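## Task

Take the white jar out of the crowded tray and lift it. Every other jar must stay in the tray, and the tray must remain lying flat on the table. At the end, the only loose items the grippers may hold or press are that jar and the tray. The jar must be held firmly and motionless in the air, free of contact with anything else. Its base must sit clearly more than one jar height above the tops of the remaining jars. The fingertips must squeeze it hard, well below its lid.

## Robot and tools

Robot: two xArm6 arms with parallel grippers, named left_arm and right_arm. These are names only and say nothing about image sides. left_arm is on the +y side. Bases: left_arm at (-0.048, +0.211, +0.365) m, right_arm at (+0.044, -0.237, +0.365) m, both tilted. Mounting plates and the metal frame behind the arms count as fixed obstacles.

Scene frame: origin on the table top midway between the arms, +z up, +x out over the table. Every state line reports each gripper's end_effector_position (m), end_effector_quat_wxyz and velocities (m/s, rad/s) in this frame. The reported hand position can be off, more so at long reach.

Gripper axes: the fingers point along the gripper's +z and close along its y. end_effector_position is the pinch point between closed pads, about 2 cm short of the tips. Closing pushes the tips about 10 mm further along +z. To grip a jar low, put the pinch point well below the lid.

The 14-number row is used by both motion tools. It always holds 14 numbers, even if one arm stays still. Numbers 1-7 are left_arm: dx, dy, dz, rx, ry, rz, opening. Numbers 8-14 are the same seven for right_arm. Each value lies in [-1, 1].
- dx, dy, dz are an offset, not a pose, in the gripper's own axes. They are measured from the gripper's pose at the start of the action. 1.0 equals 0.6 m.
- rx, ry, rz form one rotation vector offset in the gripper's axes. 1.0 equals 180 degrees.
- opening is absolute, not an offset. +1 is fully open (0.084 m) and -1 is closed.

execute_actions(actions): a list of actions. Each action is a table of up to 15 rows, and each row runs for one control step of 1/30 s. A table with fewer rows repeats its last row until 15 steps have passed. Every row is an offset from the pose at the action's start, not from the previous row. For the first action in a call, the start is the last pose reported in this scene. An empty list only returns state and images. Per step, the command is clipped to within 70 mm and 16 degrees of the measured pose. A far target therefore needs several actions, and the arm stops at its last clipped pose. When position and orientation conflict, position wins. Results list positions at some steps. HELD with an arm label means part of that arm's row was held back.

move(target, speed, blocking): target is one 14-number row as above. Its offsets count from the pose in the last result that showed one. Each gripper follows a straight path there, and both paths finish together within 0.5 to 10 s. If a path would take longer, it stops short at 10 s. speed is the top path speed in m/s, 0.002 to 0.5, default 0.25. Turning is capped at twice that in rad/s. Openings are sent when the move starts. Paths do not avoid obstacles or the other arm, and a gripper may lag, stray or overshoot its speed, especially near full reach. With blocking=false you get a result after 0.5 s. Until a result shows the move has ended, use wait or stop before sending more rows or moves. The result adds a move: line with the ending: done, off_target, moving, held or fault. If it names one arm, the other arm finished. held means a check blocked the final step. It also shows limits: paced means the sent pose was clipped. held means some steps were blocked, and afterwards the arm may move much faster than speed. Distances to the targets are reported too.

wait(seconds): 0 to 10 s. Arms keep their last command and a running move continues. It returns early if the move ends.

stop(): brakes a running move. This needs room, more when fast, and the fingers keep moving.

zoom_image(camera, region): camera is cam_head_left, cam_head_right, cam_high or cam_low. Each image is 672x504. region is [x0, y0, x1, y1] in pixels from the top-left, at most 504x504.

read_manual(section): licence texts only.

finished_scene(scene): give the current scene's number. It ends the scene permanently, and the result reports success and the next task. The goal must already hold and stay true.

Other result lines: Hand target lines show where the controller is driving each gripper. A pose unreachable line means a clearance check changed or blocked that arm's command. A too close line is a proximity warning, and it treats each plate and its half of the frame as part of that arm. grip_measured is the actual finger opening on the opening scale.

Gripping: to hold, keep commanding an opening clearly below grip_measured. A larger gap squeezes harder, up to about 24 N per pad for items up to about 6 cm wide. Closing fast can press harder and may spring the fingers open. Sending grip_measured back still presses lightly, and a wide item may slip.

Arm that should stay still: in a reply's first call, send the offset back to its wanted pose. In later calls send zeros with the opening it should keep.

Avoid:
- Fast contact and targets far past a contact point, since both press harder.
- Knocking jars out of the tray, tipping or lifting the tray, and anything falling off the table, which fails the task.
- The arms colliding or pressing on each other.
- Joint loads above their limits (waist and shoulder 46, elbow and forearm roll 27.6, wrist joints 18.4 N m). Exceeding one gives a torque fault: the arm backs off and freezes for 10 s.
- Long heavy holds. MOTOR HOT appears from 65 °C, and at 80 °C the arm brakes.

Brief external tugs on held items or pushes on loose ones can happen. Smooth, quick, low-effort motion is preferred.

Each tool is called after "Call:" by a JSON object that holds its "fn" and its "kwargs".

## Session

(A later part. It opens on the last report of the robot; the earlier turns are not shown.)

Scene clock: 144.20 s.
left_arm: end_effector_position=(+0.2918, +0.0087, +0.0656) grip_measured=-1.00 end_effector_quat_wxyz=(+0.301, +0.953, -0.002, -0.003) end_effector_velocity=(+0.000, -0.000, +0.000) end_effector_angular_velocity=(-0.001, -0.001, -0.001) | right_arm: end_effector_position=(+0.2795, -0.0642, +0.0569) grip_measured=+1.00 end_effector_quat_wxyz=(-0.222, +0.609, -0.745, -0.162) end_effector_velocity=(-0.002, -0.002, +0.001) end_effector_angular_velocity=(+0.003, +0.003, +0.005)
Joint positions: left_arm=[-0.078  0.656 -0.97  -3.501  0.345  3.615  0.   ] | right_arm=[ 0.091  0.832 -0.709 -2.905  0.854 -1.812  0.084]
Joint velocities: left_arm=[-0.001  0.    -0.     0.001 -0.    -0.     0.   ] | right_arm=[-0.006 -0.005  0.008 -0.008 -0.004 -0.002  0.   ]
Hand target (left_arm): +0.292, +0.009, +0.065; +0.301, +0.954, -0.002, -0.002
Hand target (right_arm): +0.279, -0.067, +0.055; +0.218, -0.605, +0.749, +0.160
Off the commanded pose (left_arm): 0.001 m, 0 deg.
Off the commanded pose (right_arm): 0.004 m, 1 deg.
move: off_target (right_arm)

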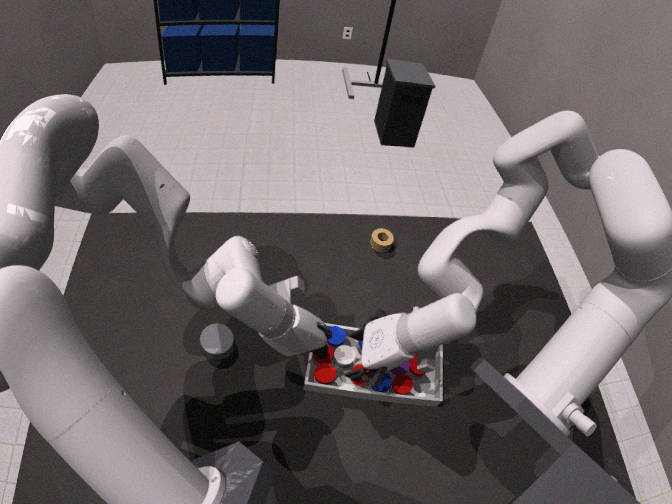

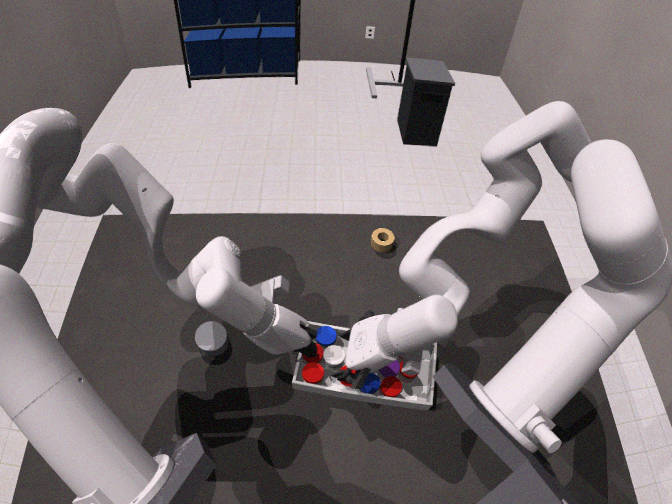

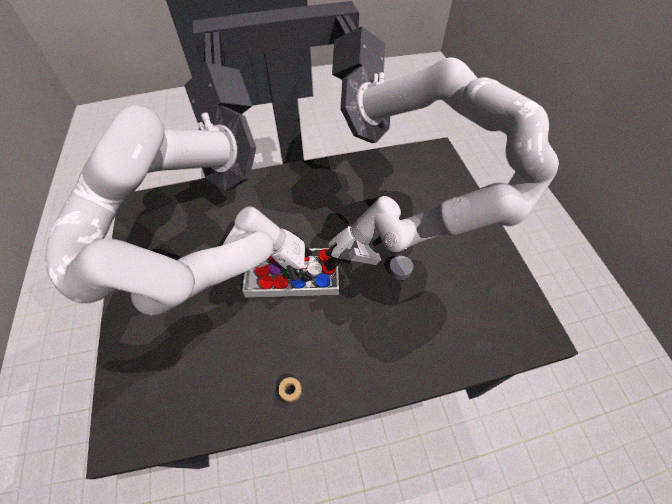

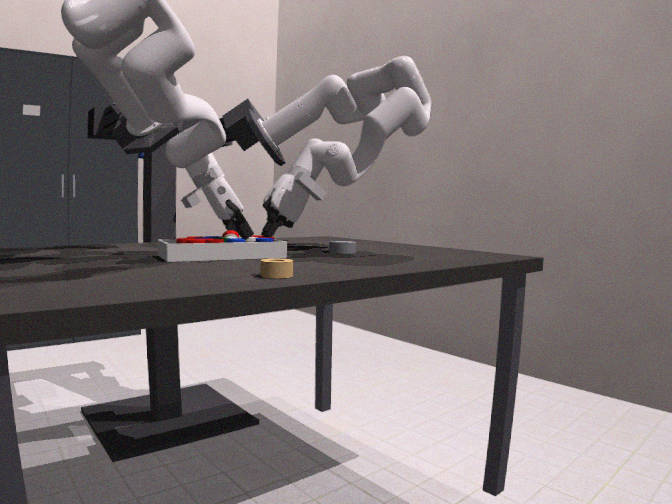

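Call:
{"fn": "move", "kwargs": {"target": [0,0,0,0,0,0,-1,0.018,0,-0.011,0,0,0,1], "speed": 0.015}}

Call:
{"fn": "move", "kwargs": {"target": [0,-0.06,-0.28,0,0,0,-1,-0.022,0,-0.03,0,0,0,1]}}

Call:
{"fn": "move", "kwargs": {"target": [0,0,0,0,0,0,-1,-0.025,0.002,0.024,0.02,0.176,0.09,0.3]}}

Call:
{"fn": "zoom_image", "kwargs": {"camera": "cam_head_left", "region": [280,300,460,420]}}

Call:
{"fn": "zoom_image", "kwargs": {"camera": "cam_high", "region": [230,230,360,310]}}

Scene clock: 150.13 s.
left_arm: end_effector_position=(+0.2916, +0.0086, +0.0656) grip_measured=-1.00 end_effector_quat_wxyz=(+0.302, +0.953, -0.002, -0.003) end_effector_velocity=(-0.000, +0.000, -0.000) end_effector_angular_velocity=(+0.001, +0.001, +0.001) | right_arm: end_effector_position=(+0.2783, -0.0756, +0.0573) grip_measured=+1.00 end_effector_quat_wxyz=(-0.224, +0.610, -0.743, -0.161) end_effector_velocity=(-0.000, -0.006, -0.003) end_effector_angular_velocity=(-0.017, +0.011, -0.022)
Joint positions: left_arm=[-0.078  0.656 -0.97  -3.501  0.345  3.615  0.   ] | right_arm=[ 0.059  0.803 -0.681 -2.938  0.857 -1.82   0.084]
Joint velocities: left_arm=[ 0.001 -0.     0.001 -0.001  0.001  0.001  0.   ] | right_arm=[-0.012 -0.005  0.006  0.012  0.01   0.005  0.   ]
Hand target (left_arm): +0.292, +0.009, +0.066; +0.301, +0.953, -0.002, -0.003
Hand target (right_arm): +0.277, -0.077, +0.057; +0.222, -0.609, +0.745, +0.162
Off the commanded pose (left_arm): 0.000 m, 0 deg.
Off the commanded pose (right_arm): 0.002 m, 0 deg.
move: done

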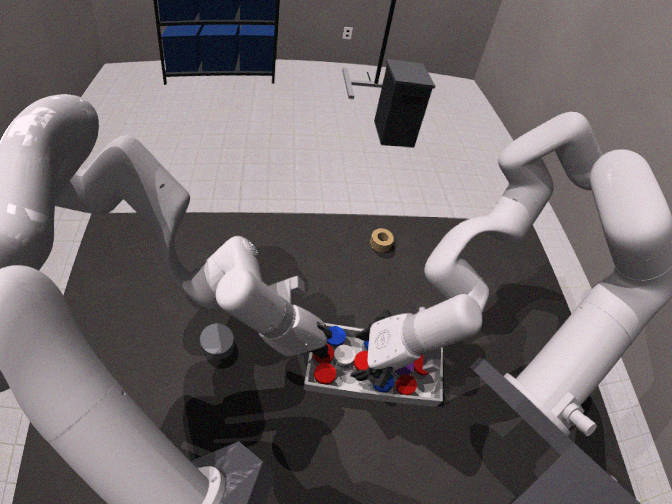

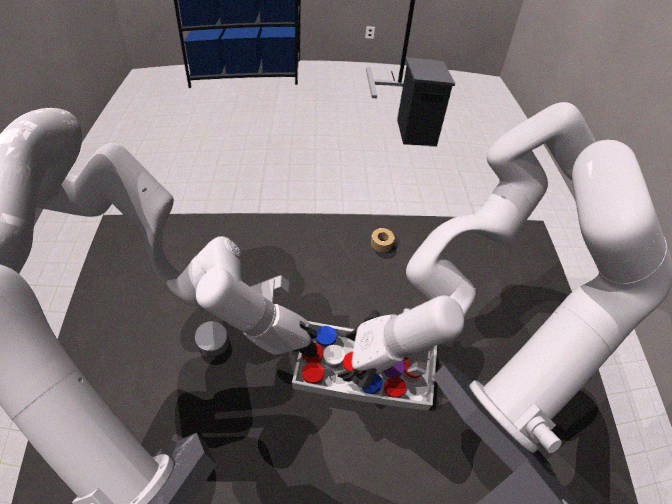

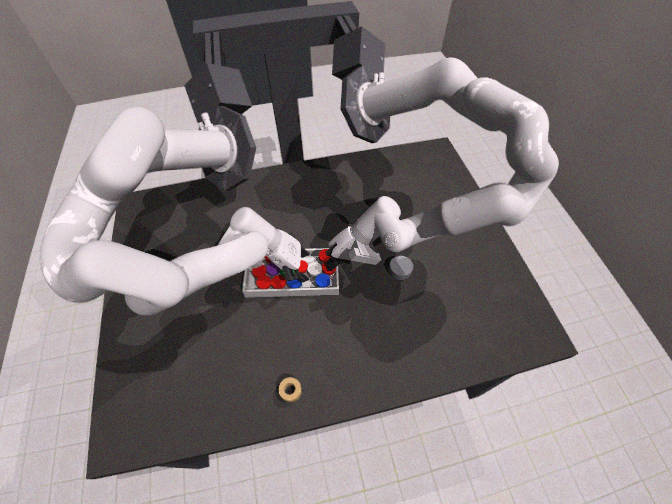

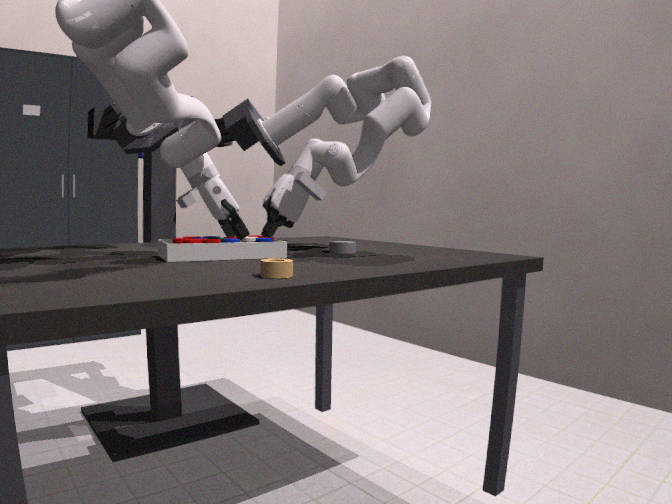

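Scene clock: 151.47 s.
left_arm: end_effector_position=(+0.2928, +0.1345, +0.1820) grip_measured=-1.00 end_effector_quat_wxyz=(+0.302, +0.953, -0.002, -0.003) end_effector_velocity=(+0.000, +0.002, +0.002) end_effector_angular_velocity=(+0.003, +0.000, -0.001) | right_arm: end_effector_position=(+0.2779, -0.0737, +0.0796) grip_measured=+1.00 end_effector_quat_wxyz=(-0.224, +0.610, -0.743, -0.161) end_effector_velocity=(-0.000, +0.000, +0.000) end_effector_angular_velocity=(+0.000, -0.000, -0.000)
Joint positions: left_arm=[ 0.024 -0.002 -0.528 -3.609  0.128  3.82   0.   ] | right_arm=[ 0.121  0.757 -0.625 -2.884  0.864 -1.807  0.084]
Joint velocities: left_arm=[ 0.004 -0.012  0.006 -0.023 -0.004  0.028  0.   ] | right_arm=[0.001 0.    0.001 0.001 0.001 0.    0.   ]
Hand target (left_arm): +0.293, +0.135, +0.182; +0.302, +0.953, -0.002, -0.003
Hand target (right_arm): +0.278, -0.074, +0.080; +0.224, -0.610, +0.743, +0.161
Off the commanded pose (left_arm): 0.000 m, 0 deg.
Off the commanded pose (right_arm): 0.000 m, 0 deg.
move: done

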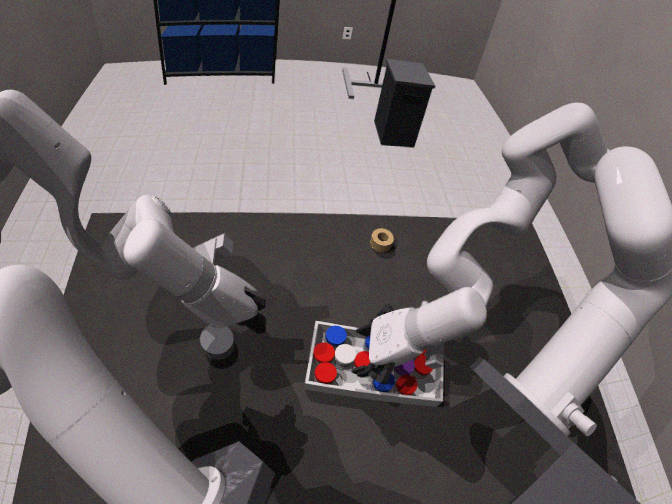

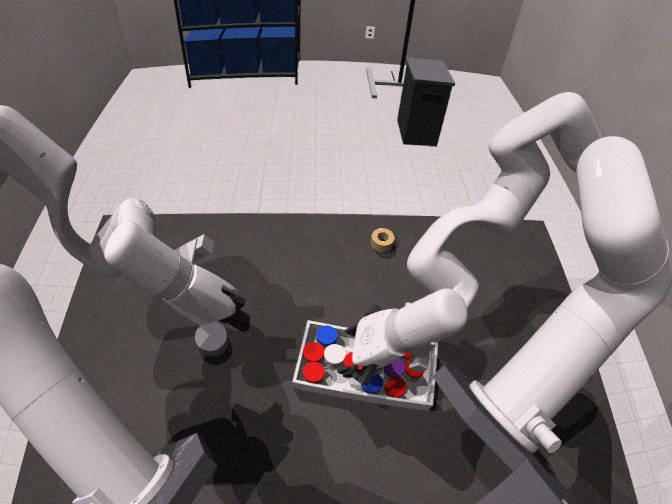

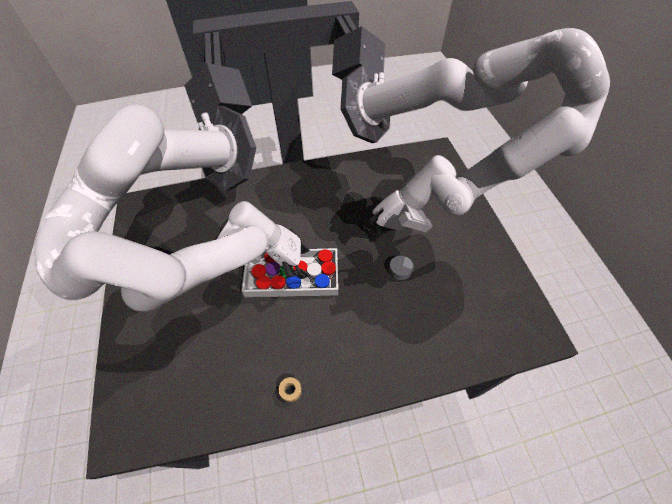

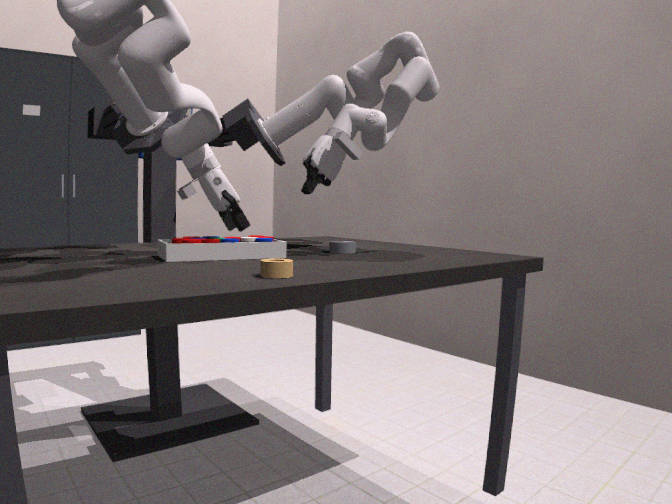

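Scene clock: 153.20 s.
left_arm: end_effector_position=(+0.2928, +0.1345, +0.1820) grip_measured=-1.00 end_effector_quat_wxyz=(+0.302, +0.953, -0.002, -0.003) end_effector_velocity=(-0.000, +0.000, -0.000) end_effector_angular_velocity=(-0.000, -0.001, -0.001) | right_arm: end_effector_position=(+0.2811, -0.0533, +0.0752) grip_measured=+0.29 end_effector_quat_wxyz=(+0.009, -0.514, +0.858, -0.005) end_effector_velocity=(+0.001, +0.000, -0.000) end_effector_angular_velocity=(-0.010, +0.003, -0.003)
Joint positions: left_arm=[ 0.024 -0.002 -0.528 -3.609  0.128  3.82   0.   ] | right_arm=[ 0.511  0.971 -0.882 -1.866  1.023 -1.895  0.056]
Joint velocities: left_arm=[0.    0.    0.    0.001 0.    0.001 0.   ] | right_arm=[ 0.005  0.004 -0.008  0.018  0.004 -0.007  0.   ]
Hand target (left_arm): +0.293, +0.134, +0.182; +0.302, +0.953, -0.002, -0.003
Hand target (right_arm): +0.281, -0.053, +0.075; +0.009, -0.514, +0.858, -0.005
Off the commanded pose (left_arm): 0.000 m, 0 deg.
Off the commanded pose (right_arm): 0.000 m, 0 deg.
move: done

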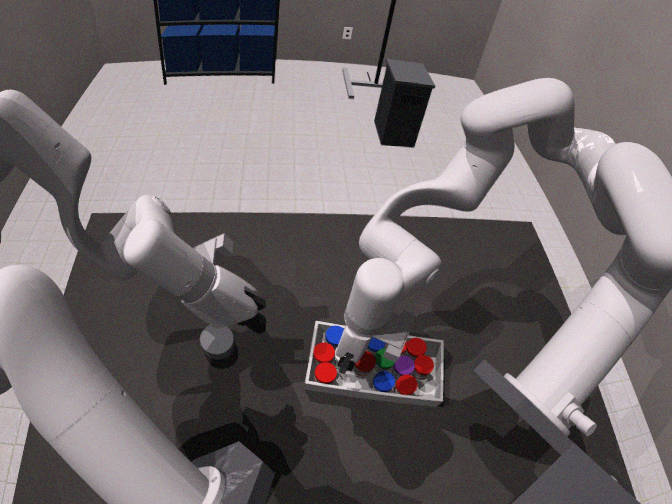

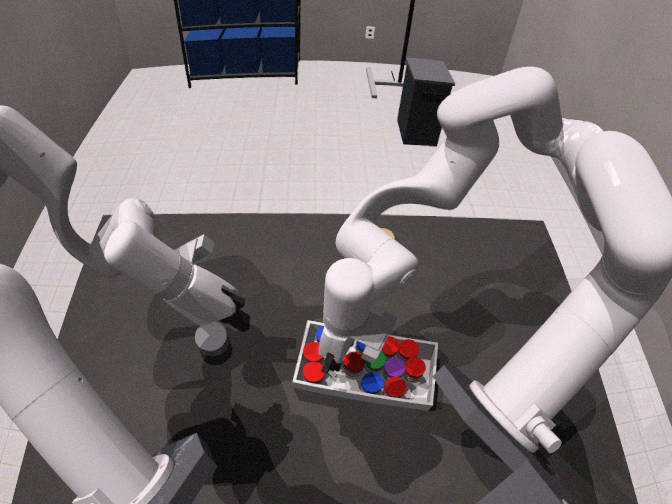

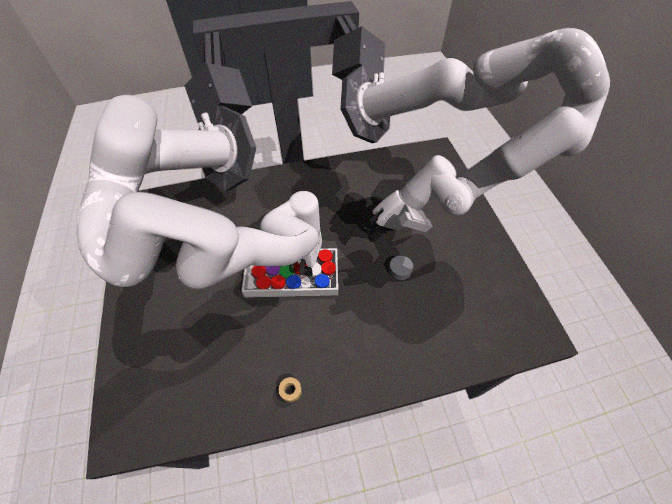

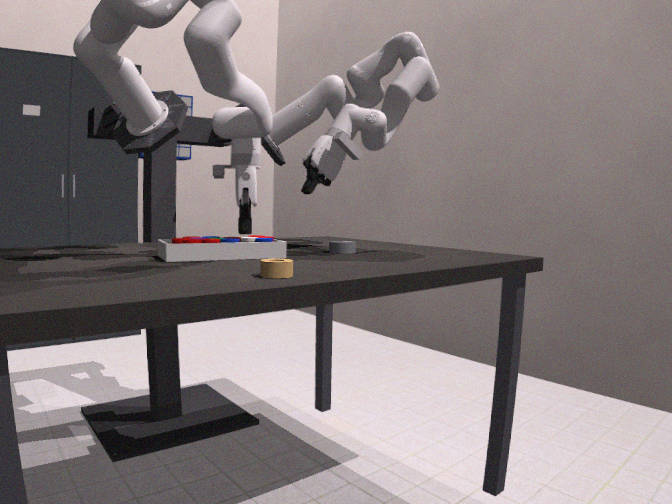

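Region (280, 300, 460, 420) of cam_head_left's 672x504 image, scaled by 2.800, with more detail than that image has.

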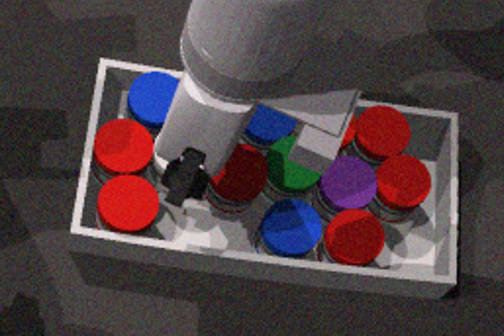

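Region (230, 230, 360, 310) of cam_high's 672x504 image, scaled by 3.877, with more detail than that image has; it fills the top 310 rows of this view, and the rest is white.

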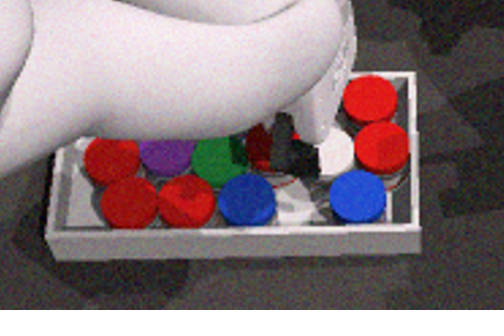

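Call:
{"fn": "move", "kwargs": {"target": [0,0,0,0,0,0,-1,-0.007,-0.004,0.012,0,0,0,0.5], "speed": 0.03}}

Call:
{"fn": "move", "kwargs": {"target": [0,0,0,0,0,0,-1,0,0,0.02,0,0,0,0.5], "speed": 0.02}}

Call:
{"fn": "zoom_image", "kwargs": {"camera": "cam_head_left", "region": [280,300,460,420]}}

Call:
{"fn": "zoom_image", "kwargs": {"camera": "cam_low", "region": [200,190,310,270]}}

Scene clock: 159.57 s.
left_arm: end_effector_position=(+0.2928, +0.1345, +0.1820) grip_measured=-1.00 end_effector_quat_wxyz=(+0.302, +0.953, -0.002, -0.003) end_effector_velocity=(-0.000, -0.000, +0.000) end_effector_angular_velocity=(+0.000, +0.001, +0.001) | right_arm: end_effector_position=(+0.2852, -0.0508, +0.0682) grip_measured=+0.49 end_effector_quat_wxyz=(+0.009, -0.514, +0.858, -0.005) end_effector_velocity=(+0.000, +0.001, -0.001) end_effector_angular_velocity=(+0.001, +0.000, +0.001)
Joint positions: left_arm=[ 0.024 -0.002 -0.528 -3.609  0.128  3.82   0.   ] | right_arm=[ 0.495  0.986 -0.907 -1.876  1.021 -1.907  0.065]
Joint velocities: left_arm=[-0.     0.     0.    -0.001  0.    -0.     0.   ] | right_arm=[-0.002  0.002 -0.003 -0.001 -0.001 -0.002  0.   ]
Hand target (left_arm): +0.293, +0.134, +0.182; +0.302, +0.953, -0.002, -0.003
Hand target (right_arm): +0.285, -0.051, +0.068; +0.009, -0.514, +0.858, -0.005
Off the commanded pose (left_arm): 0.000 m, 0 deg.
Off the commanded pose (right_arm): 0.000 m, 0 deg.
move: done

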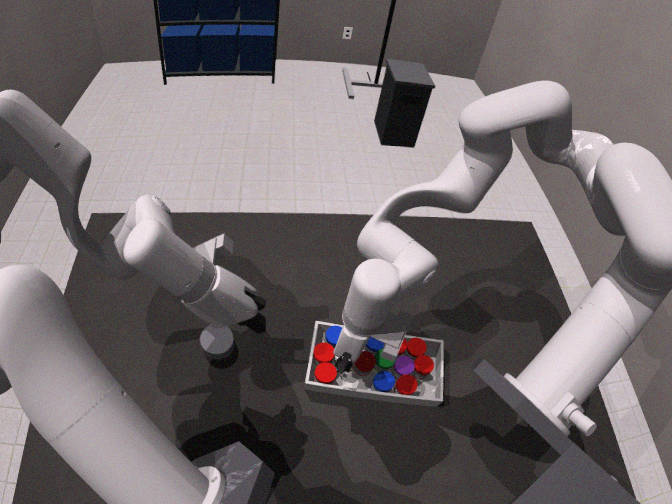

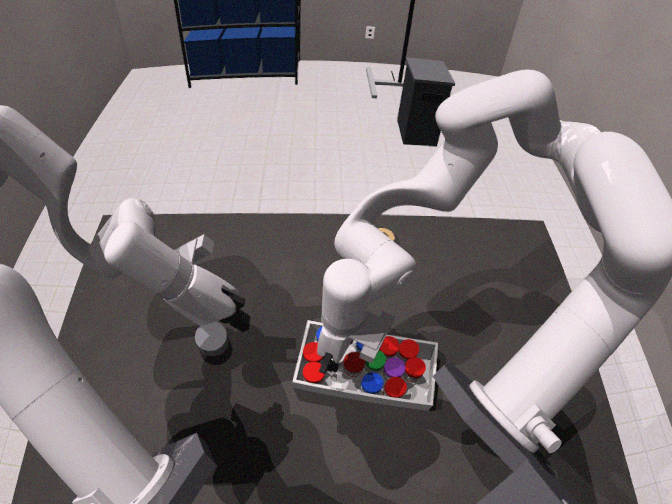

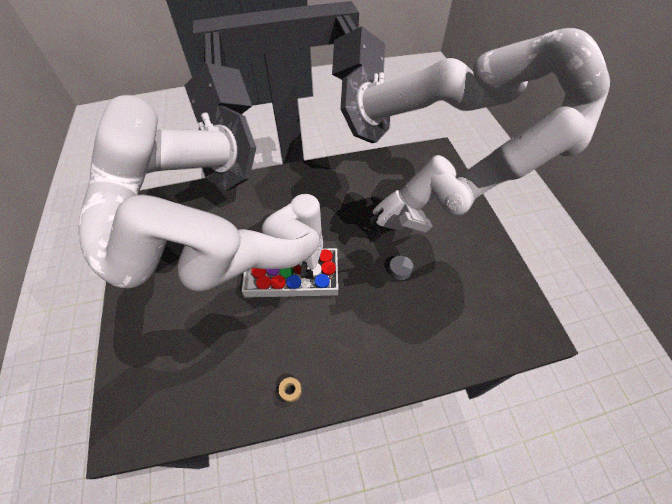

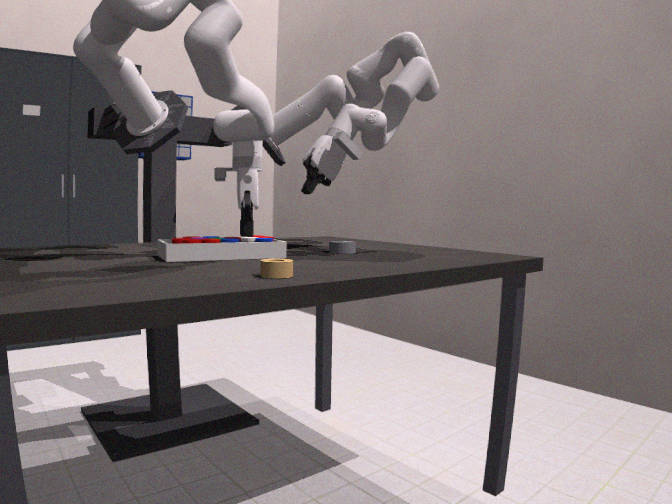

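Scene clock: 160.43 s.
left_arm: end_effector_position=(+0.2928, +0.1345, +0.1820) grip_measured=-1.00 end_effector_quat_wxyz=(+0.302, +0.953, -0.002, -0.003) end_effector_velocity=(+0.001, -0.000, -0.000) end_effector_angular_velocity=(-0.000, -0.001, +0.000) | right_arm: end_effector_position=(+0.2855, -0.0508, +0.0563) grip_measured=+0.49 end_effector_quat_wxyz=(+0.009, -0.514, +0.858, -0.005) end_effector_velocity=(+0.000, +0.000, -0.002) end_effector_angular_velocity=(+0.000, -0.001, +0.000)
Joint positions: left_arm=[ 0.024 -0.002 -0.528 -3.609  0.128  3.82   0.   ] | right_arm=[ 0.464  1.01  -0.93  -1.906  1.024 -1.908  0.065]
Joint velocities: left_arm=[-0.001  0.001 -0.001 -0.     0.     0.     0.   ] | right_arm=[-0.004  0.003 -0.004 -0.004  0.    -0.    -0.   ]
Hand target (left_arm): +0.293, +0.134, +0.182; +0.302, +0.953, -0.002, -0.003
Hand target (right_arm): +0.285, -0.051, +0.056; +0.009, -0.514, +0.858, -0.005
Off the commanded pose (left_arm): 0.000 m, 0 deg.
Off the commanded pose (right_arm): 0.000 m, 0 deg.
move: done

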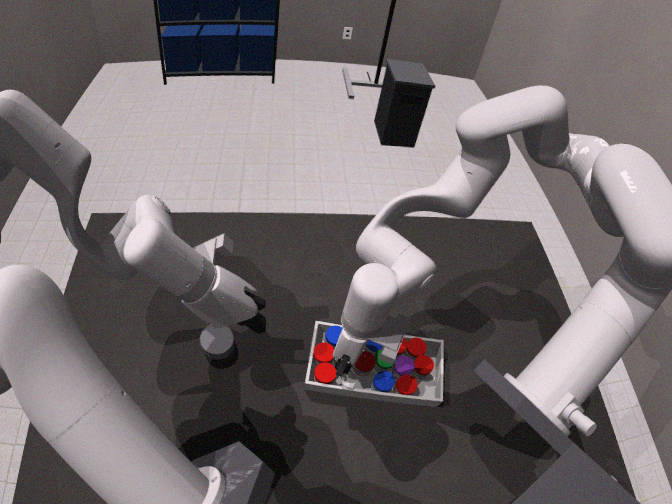

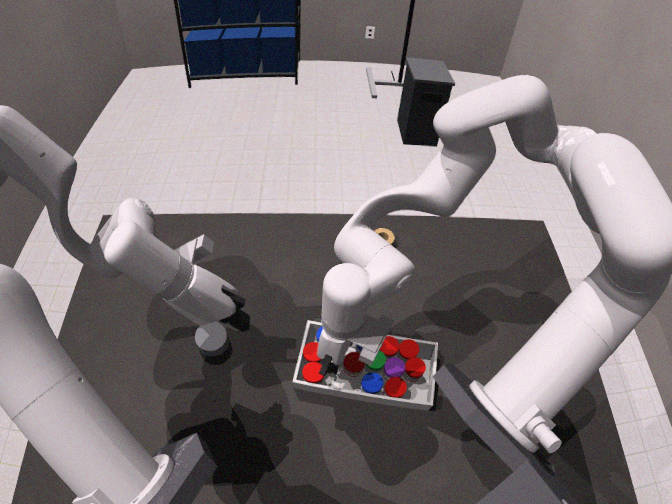

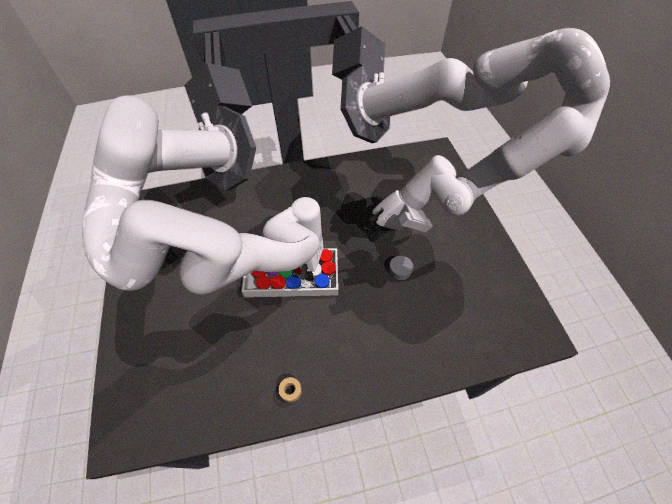

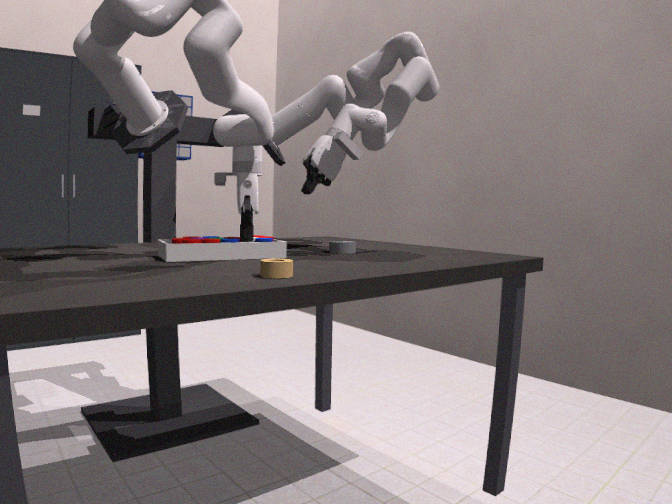

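Region (280, 300, 460, 420) of cam_head_left's 672x504 image, scaled by 2.800, with more detail than that image has.

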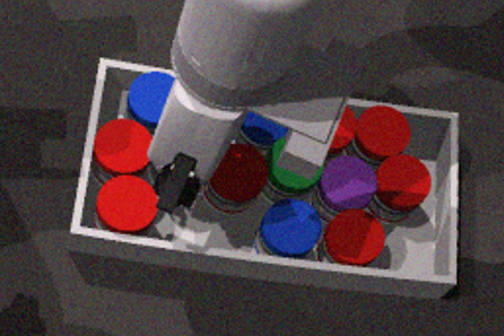

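Region (200, 190, 310, 270) of cam_low's 672x504 image, scaled by 4.582, with more detail than that image has; it fills the top 367 rows of this view, and the rest is white.

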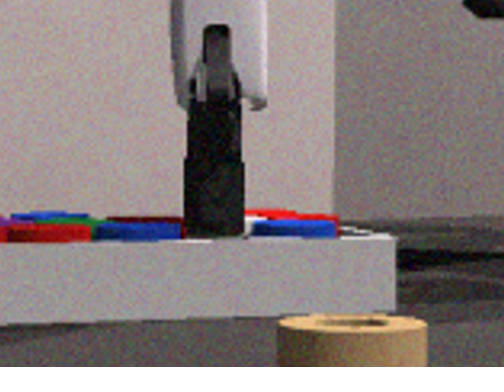

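Call:
{"fn": "move", "kwargs": {"target": [0,0,0,0,0,0,-1,-0.006,0,0.043,0,0,0,0.2], "speed": 0.03}}

Call:
{"fn": "execute_actions", "kwargs": {"actions": [[[0,0,0,0,0,0,-1,0,0,0,0,0,0,-0.05]],[[0,0,0,0,0,0,-1,0,0,0,0,0,0,-1]]]}}

Call:
{"fn": "move", "kwargs": {"target": [0,-0.1,0,0,0,0,-1,0,0,-0.26,0,0,0,-1], "speed": 0.1}}

Call:
{"fn": "zoom_image", "kwargs": {"camera": "cam_low", "region": [150,120,350,270]}}

Scene clock: 168.33 s.
left_arm: end_effector_position=(+0.2928, +0.1345, +0.1820) grip_measured=-1.00 end_effector_quat_wxyz=(+0.302, +0.953, -0.002, -0.003) end_effector_velocity=(+0.001, +0.000, -0.000) end_effector_angular_velocity=(+0.001, +0.000, +0.002) | right_arm: end_effector_position=(+0.2876, -0.0478, +0.0307) grip_measured=+0.19 end_effector_quat_wxyz=(+0.009, -0.514, +0.858, -0.005) end_effector_velocity=(+0.001, +0.001, -0.001) end_effector_angular_velocity=(+0.001, -0.001, -0.001)
Joint positions: left_arm=[ 0.024 -0.002 -0.528 -3.609  0.128  3.82   0.   ] | right_arm=[ 0.405  1.066 -0.996 -1.958  1.025 -1.92   0.052]
Joint velocities: left_arm=[ 0.001  0.    -0.001 -0.001 -0.    -0.     0.   ] | right_arm=[-0.003  0.003 -0.006 -0.003 -0.001 -0.001  0.   ]
Hand target (left_arm): +0.293, +0.134, +0.182; +0.302, +0.953, -0.002, -0.003
Hand target (right_arm): +0.288, -0.048, +0.031; +0.009, -0.514, +0.858, -0.005
Off the commanded pose (left_arm): 0.000 m, 0 deg.
Off the commanded pose (right_arm): 0.000 m, 0 deg.
move: done

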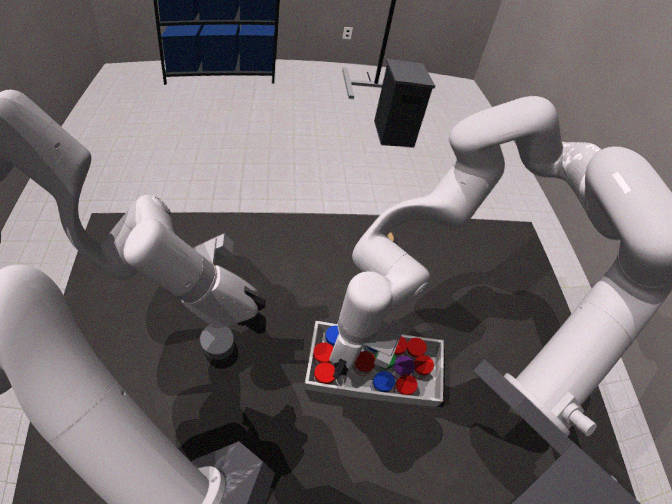

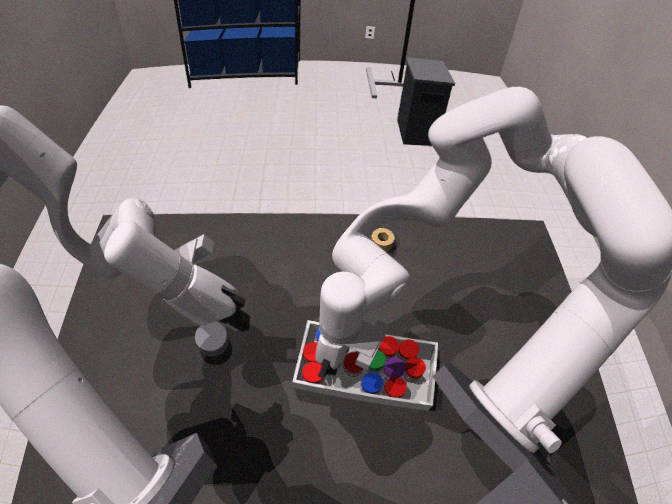

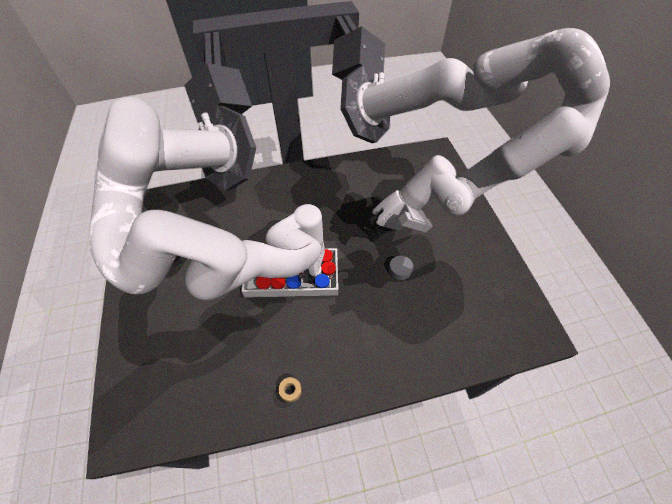

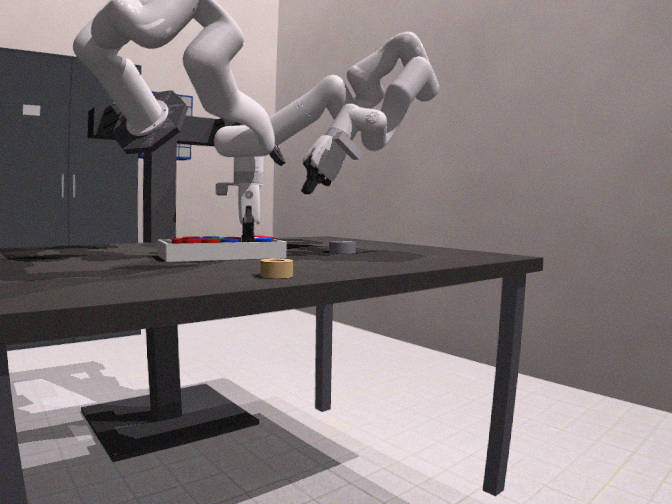

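Scene clock: 169.33 s.
left_arm: end_effector_position=(+0.2928, +0.1345, +0.1820) grip_measured=-1.00 end_effector_quat_wxyz=(+0.302, +0.953, -0.002, -0.003) end_effector_velocity=(+0.001, +0.001, -0.000) end_effector_angular_velocity=(+0.001, -0.001, +0.002) | right_arm: end_effector_position=(+0.2876, -0.0477, +0.0307) grip_measured=-0.01 end_effector_quat_wxyz=(+0.009, -0.514, +0.858, -0.005) end_effector_velocity=(+0.000, -0.000, -0.000) end_effector_angular_velocity=(-0.000, -0.001, -0.001)
Joint positions: left_arm=[ 0.024 -0.002 -0.528 -3.609  0.128  3.82   0.   ] | right_arm=[ 0.405  1.066 -0.996 -1.958  1.025 -1.92   0.044]
Joint velocities: left_arm=[ 0.001 -0.001 -0.002 -0.    -0.     0.     0.   ] | right_arm=[ 0.    -0.    -0.     0.     0.001  0.001  0.   ]
Hand target (left_arm): +0.293, +0.134, +0.182; +0.302, +0.953, -0.002, -0.003
Hand target (right_arm): +0.288, -0.048, +0.031; +0.009, -0.514, +0.858, -0.005
Off the commanded pose (left_arm): 0.000 m, 0 deg.
Off the commanded pose (right_arm): 0.000 m, 0 deg.
Step readings (end_effector_position; steps 1 to 15: 1st action; 16 to 30: 2nd action):
0: left_arm (+0.2928, +0.1345, +0.1820) | right_arm (+0.2876, -0.0478, +0.0307)
1: left_arm (+0.2928, +0.1345, +0.1820) | right_arm (+0.2876, -0.0477, +0.0307)
2: left_arm (+0.2928, +0.1345, +0.1820) | right_arm (+0.2876, -0.0477, +0.0307)
4: left_arm (+0.2928, +0.1345, +0.1820) | right_arm (+0.2876, -0.0477, +0.0308)
8: left_arm (+0.2928, +0.1345, +0.1820) | right_arm (+0.2876, -0.0477, +0.0308)
15: left_arm (+0.2928, +0.1345, +0.1820) | right_arm (+0.2876, -0.0477, +0.0307)
16: left_arm (+0.2928, +0.1345, +0.1820) | right_arm (+0.2876, -0.0477, +0.0307)
17: left_arm (+0.2928, +0.1345, +0.1820) | right_arm (+0.2876, -0.0477, +0.0307)
19: left_arm (+0.2928, +0.1345, +0.1820) | right_arm (+0.2876, -0.0477, +0.0307)
23: left_arm (+0.2928, +0.1345, +0.1820) | right_arm (+0.2876, -0.0477, +0.0307)
30: end_effector_position above

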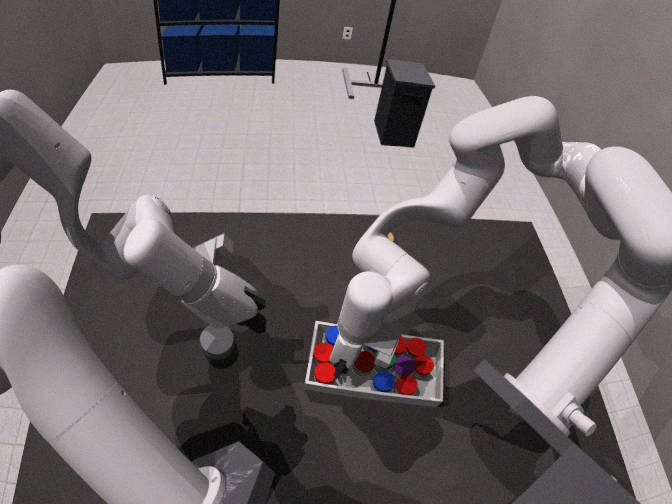

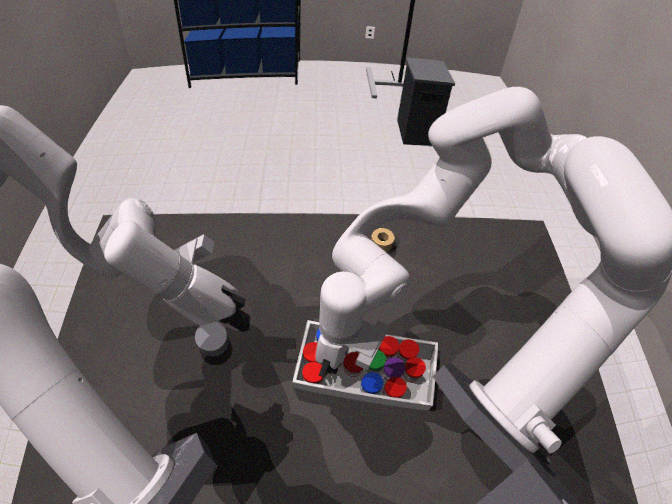

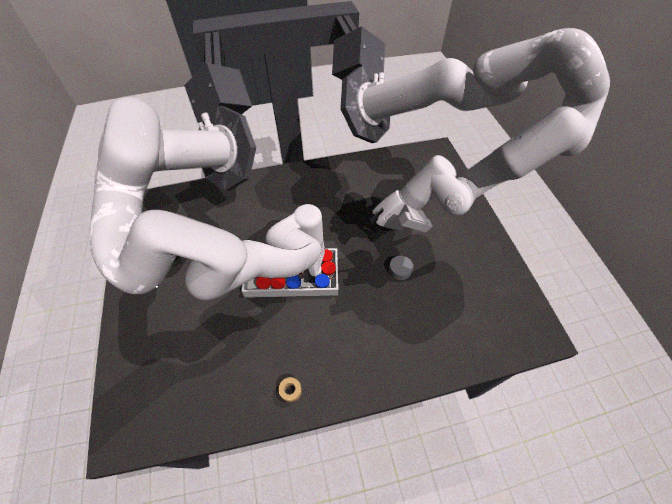

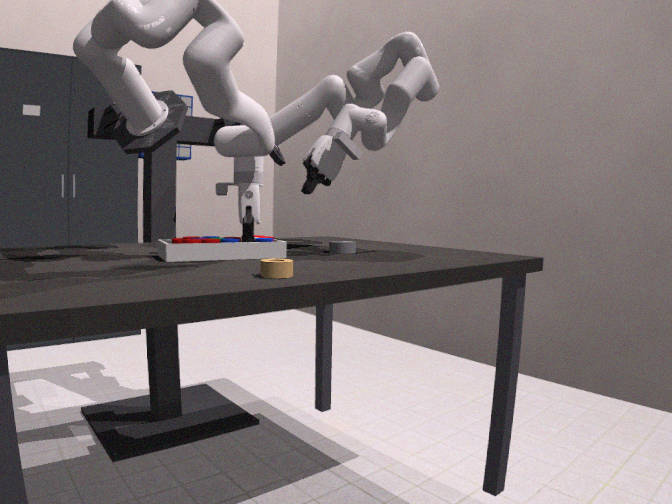

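Scene clock: 171.30 s.
left_arm: end_effector_position=(+0.2932, +0.1831, +0.1477) grip_measured=-1.00 end_effector_quat_wxyz=(+0.302, +0.953, -0.002, -0.003) end_effector_velocity=(+0.001, +0.001, -0.001) end_effector_angular_velocity=(-0.006, -0.002, +0.004) | right_arm: end_effector_position=(+0.2846, -0.0474, +0.1866) grip_measured=-0.01 end_effector_quat_wxyz=(+0.009, -0.514, +0.858, -0.004) end_effector_velocity=(+0.000, -0.000, +0.002) end_effector_angular_velocity=(-0.000, +0.001, -0.001)
Joint positions: left_arm=[ 0.12   0.007 -0.595 -3.139  0.059  3.43   0.   ] | right_arm=[ 0.816  0.751 -0.735 -1.516  0.998 -1.979  0.044]
Joint velocities: left_arm=[-0.006 -0.001 -0.001  0.055  0.    -0.061  0.   ] | right_arm=[ 0.007 -0.005  0.002  0.009  0.    -0.003  0.   ]
Hand target (left_arm): +0.293, +0.183, +0.148; +0.302, +0.953, -0.002, -0.003
Hand target (right_arm): +0.285, -0.047, +0.187; +0.009, -0.514, +0.858, -0.004
Off the commanded pose (left_arm): 0.000 m, 0 deg.
Off the commanded pose (right_arm): 0.001 m, 0 deg.
move: done

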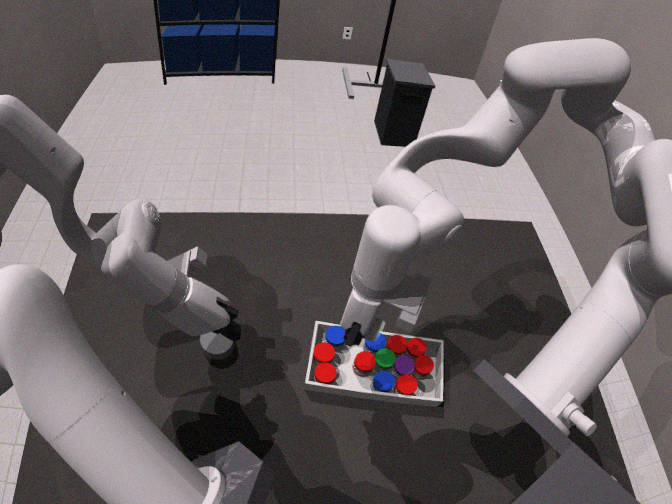

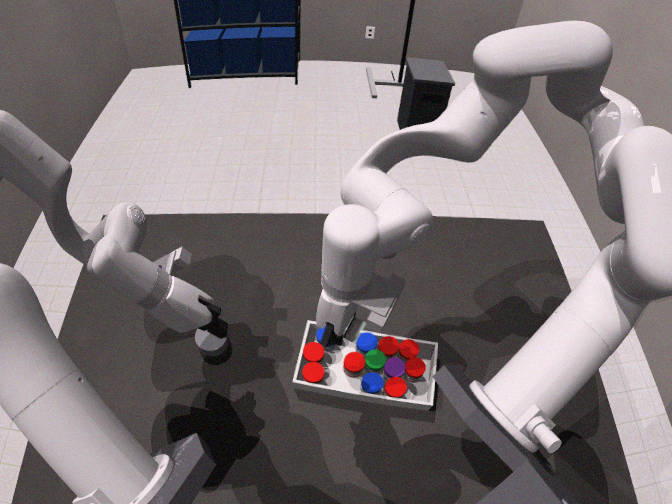

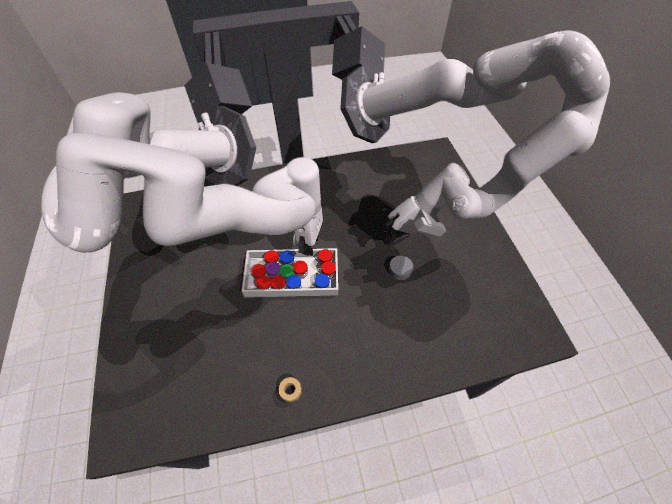

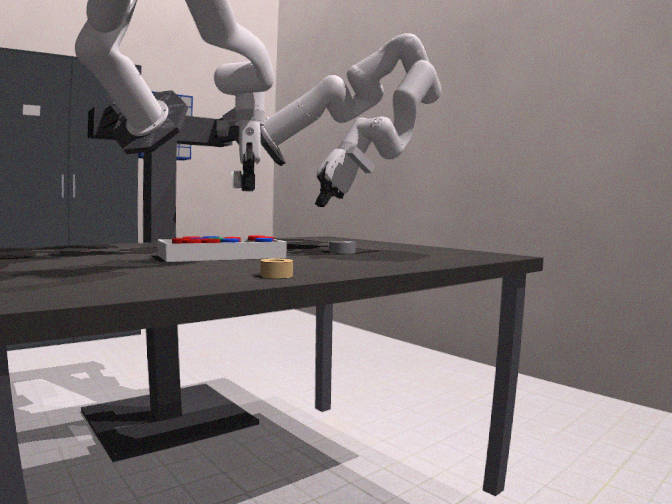

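Region (150, 120, 350, 270) of cam_low's 672x504 image, scaled by 2.520, with more detail than that image has; it fills the top 378 rows of this view, and the rest is white.

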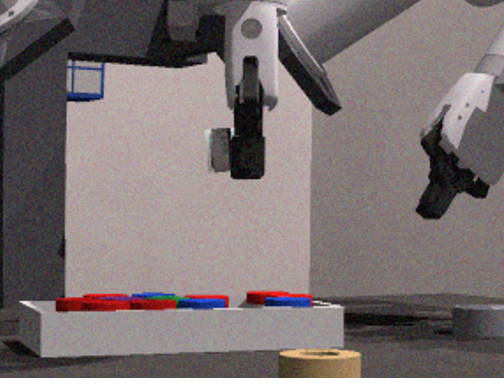

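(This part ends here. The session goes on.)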